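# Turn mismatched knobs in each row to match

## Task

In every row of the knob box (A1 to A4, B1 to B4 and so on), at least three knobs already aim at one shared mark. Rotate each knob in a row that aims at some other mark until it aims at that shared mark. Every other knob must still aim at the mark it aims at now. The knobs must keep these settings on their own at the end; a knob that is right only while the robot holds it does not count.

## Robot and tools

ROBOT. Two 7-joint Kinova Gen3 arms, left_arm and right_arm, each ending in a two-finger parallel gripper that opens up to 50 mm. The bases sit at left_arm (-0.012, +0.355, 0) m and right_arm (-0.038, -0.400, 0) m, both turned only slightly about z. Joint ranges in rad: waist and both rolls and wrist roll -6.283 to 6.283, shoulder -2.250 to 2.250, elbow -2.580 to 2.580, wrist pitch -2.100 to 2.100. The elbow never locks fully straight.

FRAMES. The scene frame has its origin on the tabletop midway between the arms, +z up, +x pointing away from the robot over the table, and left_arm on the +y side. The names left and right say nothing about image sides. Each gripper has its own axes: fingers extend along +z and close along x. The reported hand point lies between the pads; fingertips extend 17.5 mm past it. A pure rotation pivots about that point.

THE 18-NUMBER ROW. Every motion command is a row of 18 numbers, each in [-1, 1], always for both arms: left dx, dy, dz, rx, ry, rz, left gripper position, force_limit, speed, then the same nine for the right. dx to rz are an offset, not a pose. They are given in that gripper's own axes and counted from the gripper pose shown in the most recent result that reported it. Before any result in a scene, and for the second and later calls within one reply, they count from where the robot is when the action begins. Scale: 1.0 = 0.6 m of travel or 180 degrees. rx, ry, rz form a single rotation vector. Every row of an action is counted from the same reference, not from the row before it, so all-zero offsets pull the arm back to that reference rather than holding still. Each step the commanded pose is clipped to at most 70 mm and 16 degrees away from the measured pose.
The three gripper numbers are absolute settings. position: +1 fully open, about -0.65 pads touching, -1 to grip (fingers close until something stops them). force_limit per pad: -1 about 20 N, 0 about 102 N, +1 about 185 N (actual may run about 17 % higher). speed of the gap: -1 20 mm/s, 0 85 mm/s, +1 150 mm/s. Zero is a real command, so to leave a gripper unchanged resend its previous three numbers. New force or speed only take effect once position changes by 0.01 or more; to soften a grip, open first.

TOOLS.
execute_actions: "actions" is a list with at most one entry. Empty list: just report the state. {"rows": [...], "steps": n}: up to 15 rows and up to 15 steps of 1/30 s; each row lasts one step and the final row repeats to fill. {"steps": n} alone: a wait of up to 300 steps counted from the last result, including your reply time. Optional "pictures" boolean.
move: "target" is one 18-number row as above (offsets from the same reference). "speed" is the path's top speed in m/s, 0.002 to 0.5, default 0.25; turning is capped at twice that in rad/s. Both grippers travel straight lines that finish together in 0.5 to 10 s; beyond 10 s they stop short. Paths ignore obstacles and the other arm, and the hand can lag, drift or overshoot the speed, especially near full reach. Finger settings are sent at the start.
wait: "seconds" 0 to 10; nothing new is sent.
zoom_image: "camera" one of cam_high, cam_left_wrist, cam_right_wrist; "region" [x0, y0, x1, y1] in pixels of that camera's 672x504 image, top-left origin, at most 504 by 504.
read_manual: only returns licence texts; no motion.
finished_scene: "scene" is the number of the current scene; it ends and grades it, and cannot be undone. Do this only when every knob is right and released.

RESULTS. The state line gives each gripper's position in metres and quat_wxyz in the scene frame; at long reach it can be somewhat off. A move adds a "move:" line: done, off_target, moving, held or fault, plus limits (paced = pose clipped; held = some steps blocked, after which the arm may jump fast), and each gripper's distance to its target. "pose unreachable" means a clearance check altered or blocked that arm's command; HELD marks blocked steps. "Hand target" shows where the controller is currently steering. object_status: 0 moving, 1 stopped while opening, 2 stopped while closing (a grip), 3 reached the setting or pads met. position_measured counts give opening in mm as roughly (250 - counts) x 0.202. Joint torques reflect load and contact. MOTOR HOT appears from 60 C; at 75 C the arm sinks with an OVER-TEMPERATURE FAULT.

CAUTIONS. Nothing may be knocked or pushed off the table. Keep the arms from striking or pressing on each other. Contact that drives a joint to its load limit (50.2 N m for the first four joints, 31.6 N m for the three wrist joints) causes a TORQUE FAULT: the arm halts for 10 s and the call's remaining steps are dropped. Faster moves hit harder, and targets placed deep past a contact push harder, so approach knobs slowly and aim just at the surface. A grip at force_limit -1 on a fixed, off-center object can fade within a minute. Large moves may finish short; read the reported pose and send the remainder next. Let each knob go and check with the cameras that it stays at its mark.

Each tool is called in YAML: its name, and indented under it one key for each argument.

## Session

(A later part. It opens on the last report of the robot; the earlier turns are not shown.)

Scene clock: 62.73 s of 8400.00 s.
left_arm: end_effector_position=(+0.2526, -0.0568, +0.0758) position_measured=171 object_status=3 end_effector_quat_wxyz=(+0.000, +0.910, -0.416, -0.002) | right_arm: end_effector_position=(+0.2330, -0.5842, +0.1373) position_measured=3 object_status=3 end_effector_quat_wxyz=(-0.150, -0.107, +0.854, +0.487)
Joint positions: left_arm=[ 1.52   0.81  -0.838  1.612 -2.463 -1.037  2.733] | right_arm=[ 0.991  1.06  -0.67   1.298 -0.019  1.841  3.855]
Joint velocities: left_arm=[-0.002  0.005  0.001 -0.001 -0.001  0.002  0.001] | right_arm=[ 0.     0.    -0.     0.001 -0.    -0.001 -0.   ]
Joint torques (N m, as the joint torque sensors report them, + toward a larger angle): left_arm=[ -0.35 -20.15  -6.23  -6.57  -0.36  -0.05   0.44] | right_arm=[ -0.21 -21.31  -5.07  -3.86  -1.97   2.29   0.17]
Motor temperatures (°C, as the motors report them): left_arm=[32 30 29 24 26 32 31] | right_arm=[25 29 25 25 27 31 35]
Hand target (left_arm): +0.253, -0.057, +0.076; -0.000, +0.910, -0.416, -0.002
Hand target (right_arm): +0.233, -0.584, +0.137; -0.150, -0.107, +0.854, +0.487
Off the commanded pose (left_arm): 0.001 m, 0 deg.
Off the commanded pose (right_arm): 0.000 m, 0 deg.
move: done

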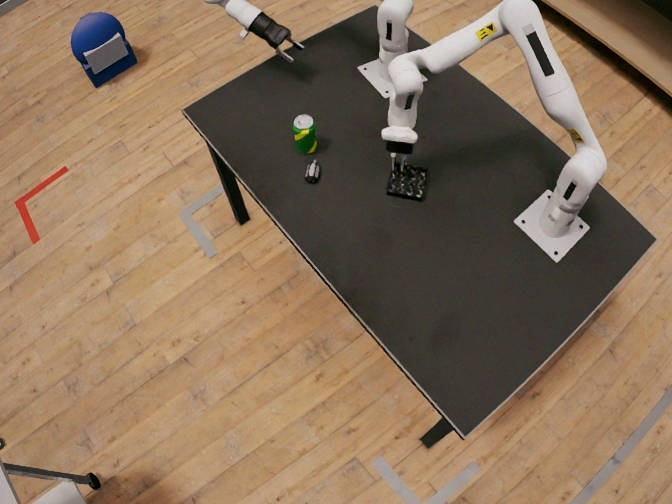

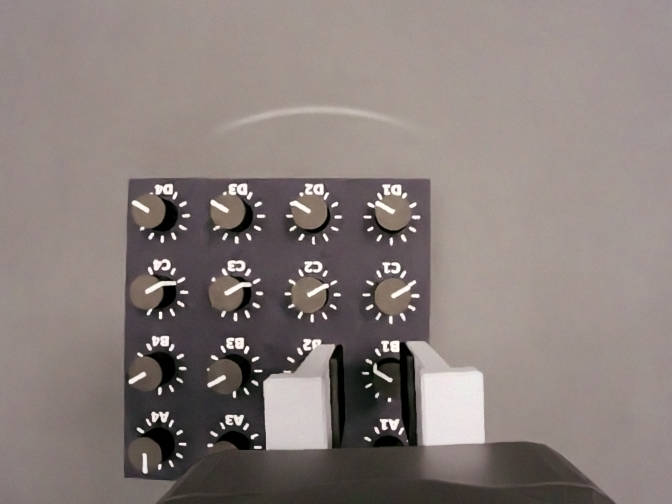

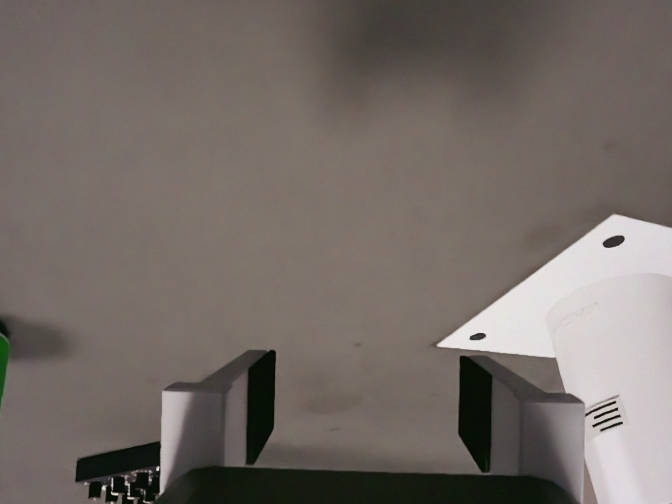

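move:
  target: [0.0095,0.001,0.02,0,0,0,-0.12,-0.7,-0.2,0,0,0,0,0,0,1,0,0]
  speed: 0.05

zoom_image:
  camera: "cam_left_wrist"
  region: [250, 250, 490, 460]

Scene clock: 66.43 s of 8400.00 s.
left_arm: end_effector_position=(+0.2557, -0.0616, +0.0639) position_measured=171 object_status=3 end_effector_quat_wxyz=(+0.000, +0.910, -0.416, -0.002) | right_arm: end_effector_position=(+0.2330, -0.5842, +0.1373) position_measured=3 object_status=3 end_effector_quat_wxyz=(-0.150, -0.107, +0.854, +0.487)
Joint positions: left_arm=[ 1.507  0.837 -0.824  1.601 -2.446 -1.023  2.726] | right_arm=[ 0.991  1.06  -0.67   1.298 -0.019  1.841  3.855]
Joint velocities: left_arm=[-0.001  0.002 -0.001 -0.001 -0.     0.     0.   ] | right_arm=[-0.    -0.001 -0.    -0.002  0.     0.    -0.001]
Joint torques (N m, as the joint torque sensors report them, + toward a larger angle): left_arm=[  0.25 -19.74  -5.52  -6.39   0.01  -0.14   0.45] | right_arm=[ -0.23 -21.4   -5.    -3.84  -1.96   2.32   0.32]
Motor temperatures (°C, as the motors report them): left_arm=[32 30 29 24 26 32 31] | right_arm=[25 29 25 25 27 31 35]
Hand target (left_arm): +0.256, -0.061, +0.064; +0.000, +0.910, -0.416, -0.002
Hand target (right_arm): +0.233, -0.584, +0.137; -0.150, -0.107, +0.854, +0.487
Off the commanded pose (left_arm): 0.000 m, 0 deg.
Off the commanded pose (right_arm): 0.000 m, 0 deg.
move: done

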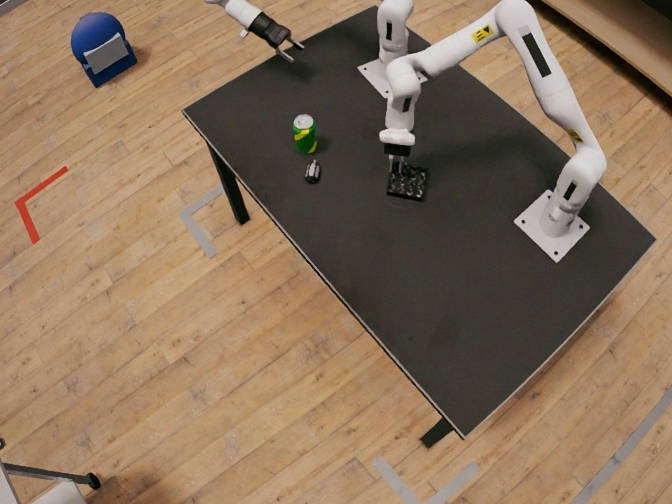

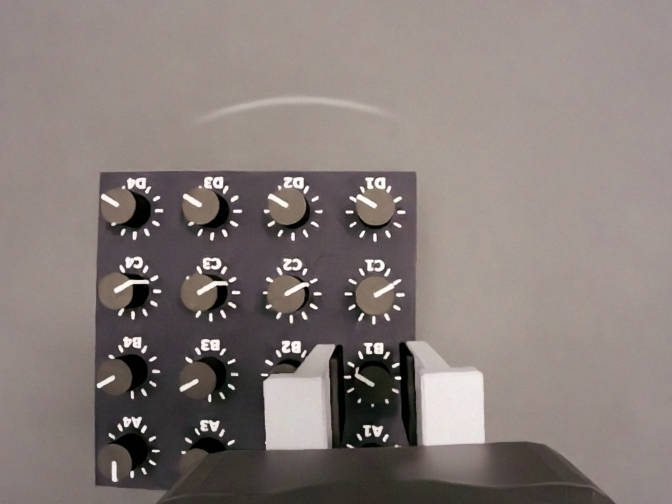

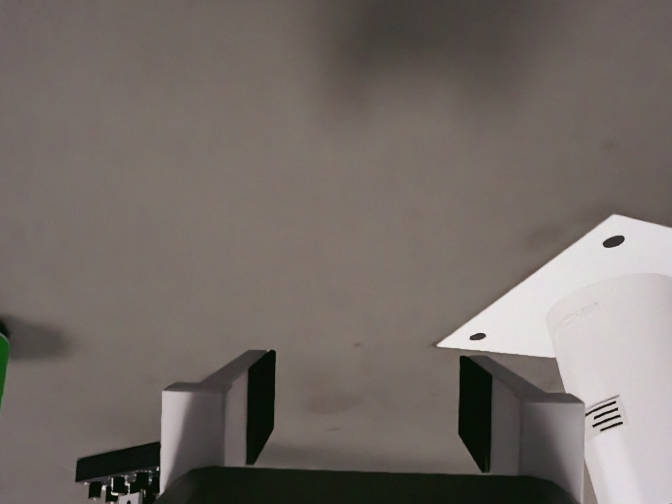

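Region (250, 250, 490, 460) of cam_left_wrist's 672x504 image, scaled by 2.100; it fills the top 441 rows of this view, and the rest is white.

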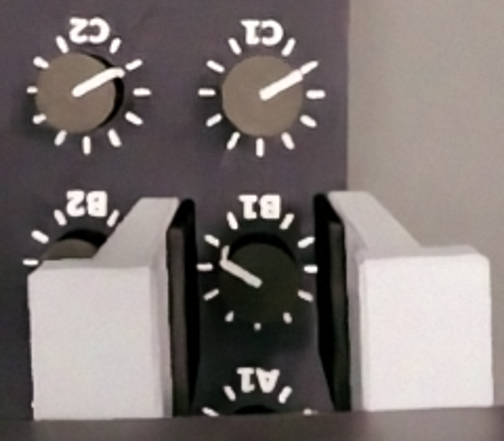

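move:
  target: [0,0.0017,0.015,0,0,0,-0.12,-0.7,-0.2,0,0,0,0,0,0,1,0,0]
  speed: 0.03

zoom_image:
  camera: "cam_left_wrist"
  region: [250, 250, 490, 460]

Scene clock: 69.37 s of 8400.00 s.
left_arm: end_effector_position=(+0.2549, -0.0623, +0.0549) position_measured=171 object_status=3 end_effector_quat_wxyz=(+0.000, +0.909, -0.416, -0.002) | right_arm: end_effector_position=(+0.2330, -0.5842, +0.1373) position_measured=3 object_status=3 end_effector_quat_wxyz=(-0.150, -0.107, +0.854, +0.487)
Joint positions: left_arm=[ 1.504  0.85  -0.815  1.608 -2.434 -1.005  2.719] | right_arm=[ 0.991  1.06  -0.67   1.298 -0.019  1.841  3.855]
Joint velocities: left_arm=[-0.     0.    -0.001 -0.     0.001  0.     0.001] | right_arm=[ 0.  0.  0.  0. -0. -0. -0.]
Joint torques (N m, as the joint torque sensors report them, + toward a larger angle): left_arm=[ -0.14 -20.35  -5.16  -6.65   0.1   -0.08   0.63] | right_arm=[ -0.32 -21.32  -5.03  -3.9   -1.89   2.46   0.27]
Motor temperatures (°C, as the motors report them): left_arm=[32 30 29 24 26 32 31] | right_arm=[25 29 25 25 27 31 35]
Hand target (left_arm): +0.255, -0.062, +0.055; +0.000, +0.909, -0.416, -0.002
Hand target (right_arm): +0.233, -0.584, +0.137; -0.150, -0.107, +0.854, +0.487
Off the commanded pose (left_arm): 0.000 m, 0 deg.
Off the commanded pose (right_arm): 0.000 m, 0 deg.
move: done

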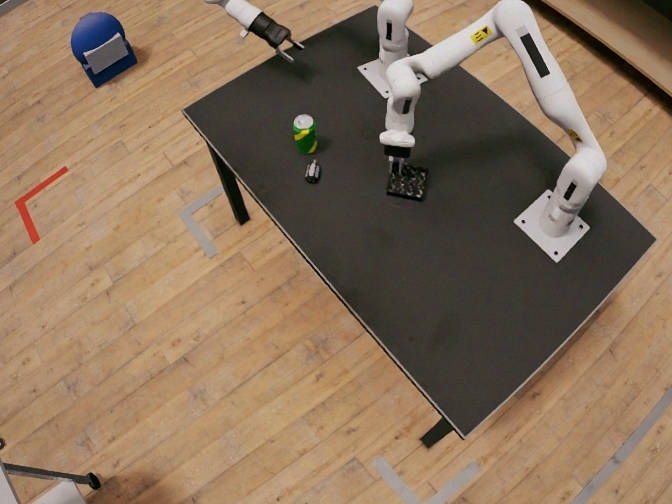

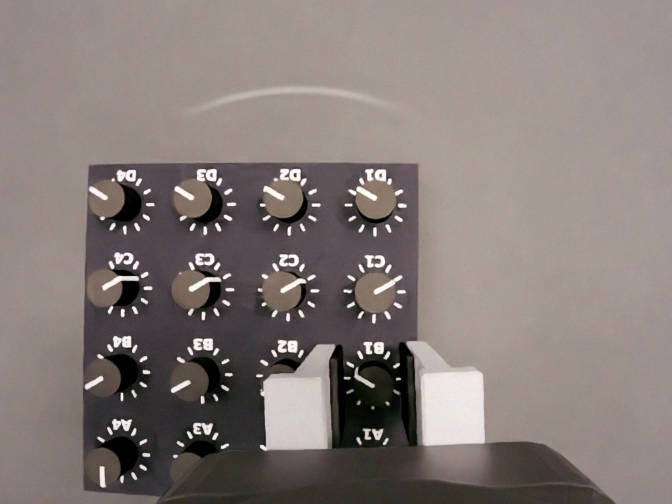

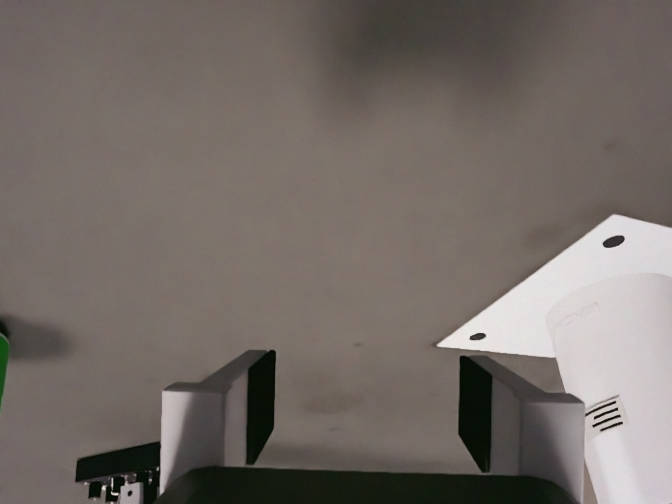

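Region (250, 250, 490, 460) of cam_left_wrist's 672x504 image, scaled by 2.100; it fills the top 441 rows of this view, and the rest is white.

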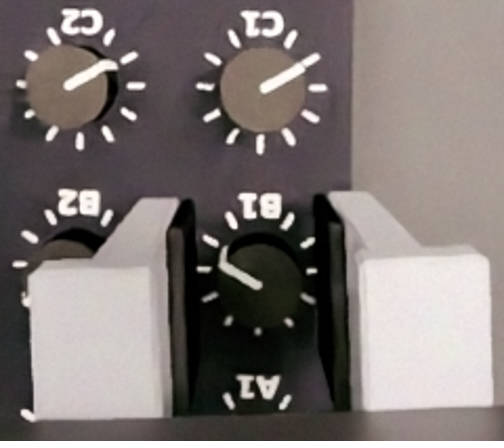

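Centered (258,285). Grip and turn −60°.

execute_actions:
  actions:
    - {"rows":[[0,0,0,0,0,0,-1,-0.7,-0.6,0,0,0,0,0,0,1,0,0]],"steps":12}
  pictures: false

move:
  target: [0,0,0,0,0,-0.3333,-1,-0.7,-0.6,0,0,0,0,0,0,1,0,0]
  speed: 0.25

Scene clock: 71.73 s of 8400.00 s.
left_arm: end_effector_position=(+0.2550, -0.0624, +0.0550) position_measured=205 object_status=2 end_effector_quat_wxyz=(+0.000, +0.909, -0.416, -0.002) | right_arm: end_effector_position=(+0.2330, -0.5842, +0.1373) position_measured=3 object_status=3 end_effector_quat_wxyz=(-0.150, -0.107, +0.854, +0.487)
Joint positions: left_arm=[ 1.504  0.85  -0.815  1.608 -2.434 -1.005  2.719] | right_arm=[ 0.991  1.06  -0.67   1.298 -0.019  1.841  3.855]
Joint velocities: left_arm=[ 0.     0.     0.     0.    -0.001  0.001  0.   ] | right_arm=[-0.     0.001 -0.     0.    -0.     0.001  0.   ]
Joint torques (N m, as the joint torque sensors report them, + toward a larger angle): left_arm=[ -0.23 -20.56  -5.28  -6.07  -0.02  -0.03   0.75] | right_arm=[ -0.12 -21.38  -5.    -3.95  -2.05   2.42   0.28]
Motor temperatures (°C, as the motors report them): left_arm=[32 30 29 24 26 32 31] | right_arm=[25 30 25 25 27 31 35]
Hand target (left_arm): +0.255, -0.062, +0.055; +0.000, +0.909, -0.416, -0.002
Hand target (right_arm): +0.233, -0.584, +0.137; -0.150, -0.107, +0.854, +0.487
Off the commanded pose (left_arm): 0.000 m, 0 deg.
Off the commanded pose (right_arm): 0.000 m, 0 deg.
Steps of this call (steps 1 to 59: nothing new was sent; steps 60 to 71: all 12 steps of this action). Readings (end_effector_position | what the end effector reports):
60: left_arm (+0.2549, -0.0623, +0.0549) | right_arm (+0.2330, -0.5842, +0.1373) | left_arm position_measured=176 object_status=0 | right_arm position_measured=3 object_status=3
61: left_arm (+0.2549, -0.0623, +0.0549) | right_arm (+0.2330, -0.5842, +0.1373) | left_arm position_measured=184 object_status=0 | right_arm position_measured=3 object_status=3
63: left_arm (+0.2550, -0.0624, +0.0550) | right_arm (+0.2330, -0.5842, +0.1373) | left_arm position_measured=199 object_status=0 | right_arm position_measured=3 object_status=3
67: left_arm (+0.2550, -0.0624, +0.0550) | right_arm (+0.2330, -0.5842, +0.1373) | left_arm position_measured=205 object_status=0 | right_arm position_measured=3 object_status=3
71: the state above

Scene clock: 74.37 s of 8400.00 s.
left_arm: end_effector_position=(+0.2545, -0.0622, +0.0550) position_measured=205 object_status=2 end_effector_quat_wxyz=(-0.001, +0.995, +0.095, -0.003) | right_arm: end_effector_position=(+0.2330, -0.5842, +0.1373) position_measured=3 object_status=3 end_effector_quat_wxyz=(-0.150, -0.107, +0.854, +0.487)
Joint positions: left_arm=[ 1.546  0.971 -1.024  1.53  -2.26  -1.158  3.646] | right_arm=[ 0.991  1.06  -0.67   1.298 -0.019  1.841  3.855]
Joint velocities: left_arm=[ 0.001  0.    -0.    -0.004 -0.001  0.001 -0.   ] | right_arm=[-0.    -0.     0.    -0.001  0.    -0.001  0.   ]
Joint torques (N m, as the joint torque sensors report them, + toward a larger angle): left_arm=[ -0.31 -20.79  -7.    -5.57   0.4    0.12   0.59] | right_arm=[ -0.12 -21.43  -5.11  -3.89  -2.01   2.23   0.23]
Motor temperatures (°C, as the motors report them): left_arm=[32 30 29 24 26 32 31] | right_arm=[25 30 25 25 27 31 35]
Hand target (left_arm): +0.255, -0.062, +0.055; -0.001, +0.995, +0.095, -0.002
Hand target (right_arm): +0.233, -0.584, +0.137; -0.150, -0.107, +0.854, +0.487
Off the commanded pose (left_arm): 0.001 m, 0 deg.
Off the commanded pose (right_arm): 0.000 m, 0 deg.
move: done

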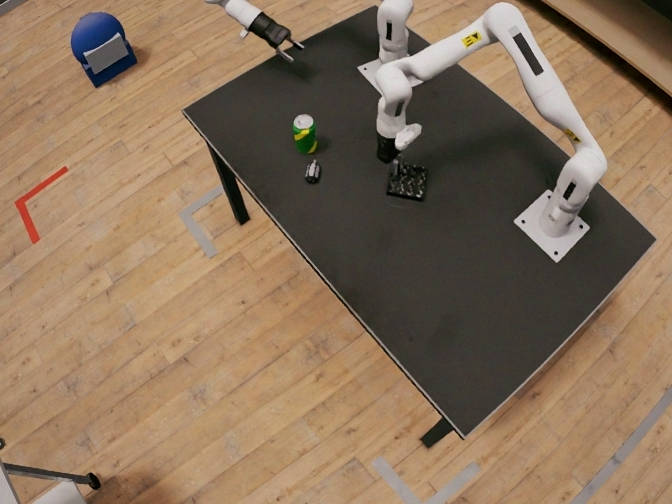

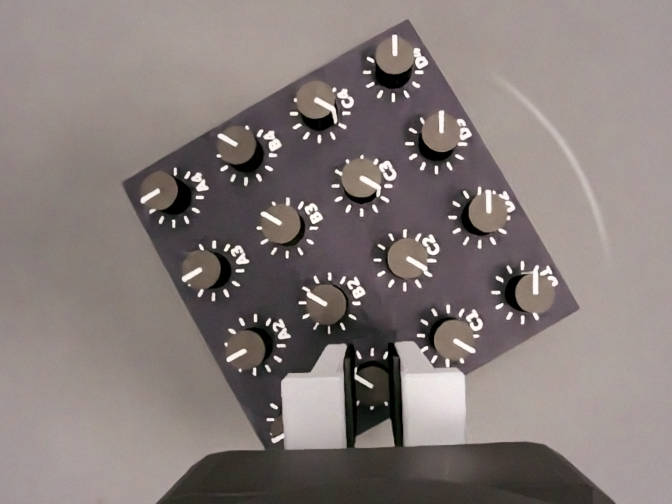

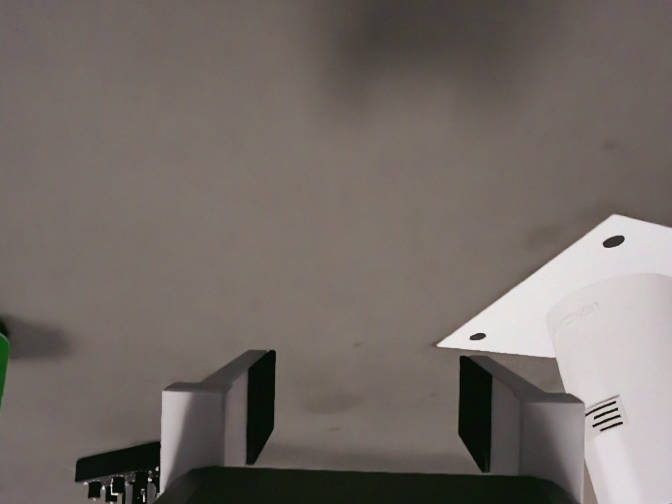

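execute_actions:
  actions:
    - {"rows":[[0,0,0,0,0,0,-0.2,-0.7,-0.2,0,0,0,0,0,0,1,0,0]],"steps":8}
  pictures: false

move:
  target: [0,0.03,-0.07,0,0,0,-0.2,-0.7,-0.2,0,0,0,0,0,0,1,0,0]
  speed: 0.04

Scene clock: 76.93 s of 8400.00 s.
left_arm: end_effector_position=(+0.2545, -0.0622, +0.0550) position_measured=182 object_status=0 end_effector_quat_wxyz=(-0.001, +0.995, +0.095, -0.003) | right_arm: end_effector_position=(+0.2330, -0.5842, +0.1373) position_measured=3 object_status=3 end_effector_quat_wxyz=(-0.150, -0.107, +0.854, +0.487)
Joint positions: left_arm=[ 1.546  0.971 -1.024  1.53  -2.26  -1.158  3.646] | right_arm=[ 0.991  1.06  -0.67   1.298 -0.019  1.841  3.855]
Joint velocities: left_arm=[ 0.     0.001 -0.    -0.     0.001  0.001 -0.001] | right_arm=[ 0.001 -0.001 -0.    -0.    -0.    -0.     0.   ]
Joint torques (N m, as the joint torque sensors report them, + toward a larger angle): left_arm=[ -0.06 -20.33  -6.55  -5.42  -0.43  -0.04   0.45] | right_arm=[ -0.17 -21.2   -4.92  -3.76  -1.94   2.38   0.24]
Motor temperatures (°C, as the motors report them): left_arm=[32 30 29 24 26 32 31] | right_arm=[25 30 25 25 27 31 35]
Hand target (left_arm): +0.255, -0.062, +0.055; -0.001, +0.995, +0.095, -0.003
Hand target (right_arm): +0.233, -0.584, +0.137; -0.150, -0.107, +0.854, +0.487
Off the commanded pose (left_arm): 0.000 m, 0 deg.
Off the commanded pose (right_arm): 0.000 m, 0 deg.
Steps of this call (steps 1 to 69: nothing new was sent; steps 70 to 77: all 8 steps of this action). Readings (end_effector_position | what the end effector reports):
70: left_arm (+0.2544, -0.0622, +0.0550) | right_arm (+0.2330, -0.5842, +0.1373) | left_arm position_measured=196 object_status=0 | right_arm position_measured=3 object_status=3
71: left_arm (+0.2544, -0.0622, +0.0550) | right_arm (+0.2330, -0.5842, +0.1373) | left_arm position_measured=185 object_status=0 | right_arm position_measured=3 object_status=3
73: left_arm (+0.2544, -0.0622, +0.0550) | right_arm (+0.2330, -0.5842, +0.1373) | left_arm position_measured=182 object_status=0 | right_arm position_measured=3 object_status=3
77: the state above

Scene clock: 78.53 s of 8400.00 s.
left_arm: end_effector_position=(+0.2582, -0.0798, +0.0970) position_measured=182 object_status=3 end_effector_quat_wxyz=(-0.001, +0.995, +0.095, -0.002) | right_arm: end_effector_position=(+0.2330, -0.5842, +0.1373) position_measured=3 object_status=3 end_effector_quat_wxyz=(-0.150, -0.107, +0.854, +0.487)
Joint positions: left_arm=[ 1.545  0.939 -1.055  1.424 -2.312 -1.264  3.722] | right_arm=[ 0.991  1.06  -0.67   1.298 -0.019  1.841  3.855]
Joint velocities: left_arm=[-0.001 -0.     0.     0.001 -0.    -0.002 -0.   ] | right_arm=[ 0.    -0.     0.     0.    -0.    -0.001  0.   ]
Joint torques (N m, as the joint torque sensors report them, + toward a larger angle): left_arm=[  0.02 -21.27  -6.93  -6.1   -0.08  -0.07   0.36] | right_arm=[  0.   -21.28  -5.03  -3.93  -1.99   2.3    0.24]
Motor temperatures (°C, as the motors report them): left_arm=[32 30 29 24 26 32 31] | right_arm=[25 30 25 25 27 31 35]
Hand target (left_arm): +0.258, -0.080, +0.097; -0.001, +0.995, +0.095, -0.002
Hand target (right_arm): +0.233, -0.584, +0.137; -0.150, -0.107, +0.854, +0.487
Off the commanded pose (left_arm): 0.000 m, 0 deg.
Off the commanded pose (right_arm): 0.000 m, 0 deg.
move: done

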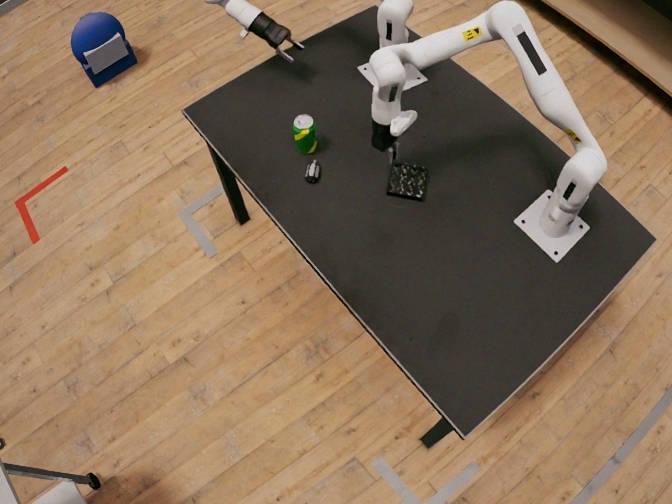

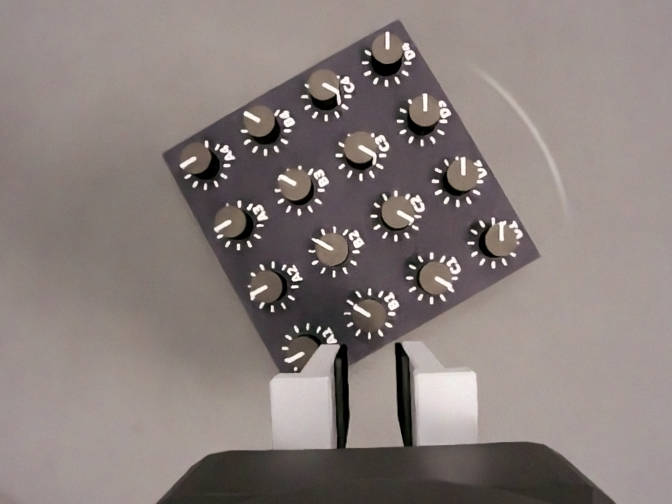

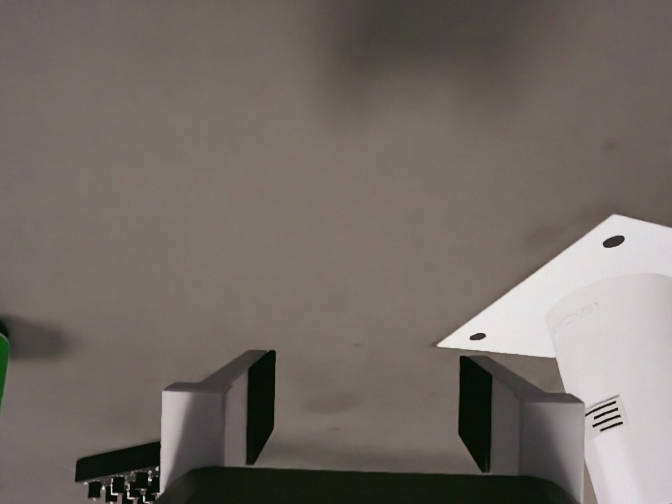

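zoom_image:
  camera: "cam_left_wrist"
  region: [150, 10, 550, 390]

Region (150, 10, 550, 390) of cam_left_wrist's 672x504 image, scaled by 1.260; it fills the top 479 rows of this view, and the rest is white.

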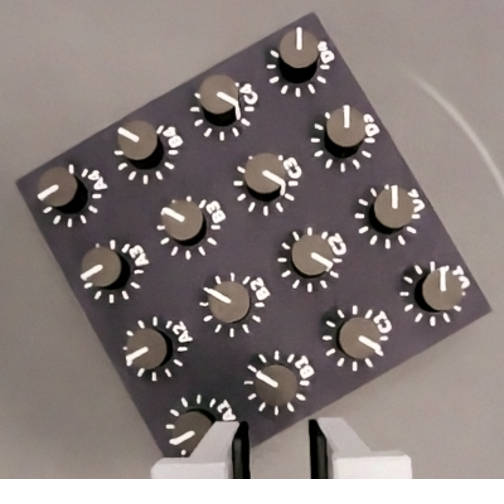

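All rows match.

finished_scene:
  scene: 2

The scene is finished: the task was done.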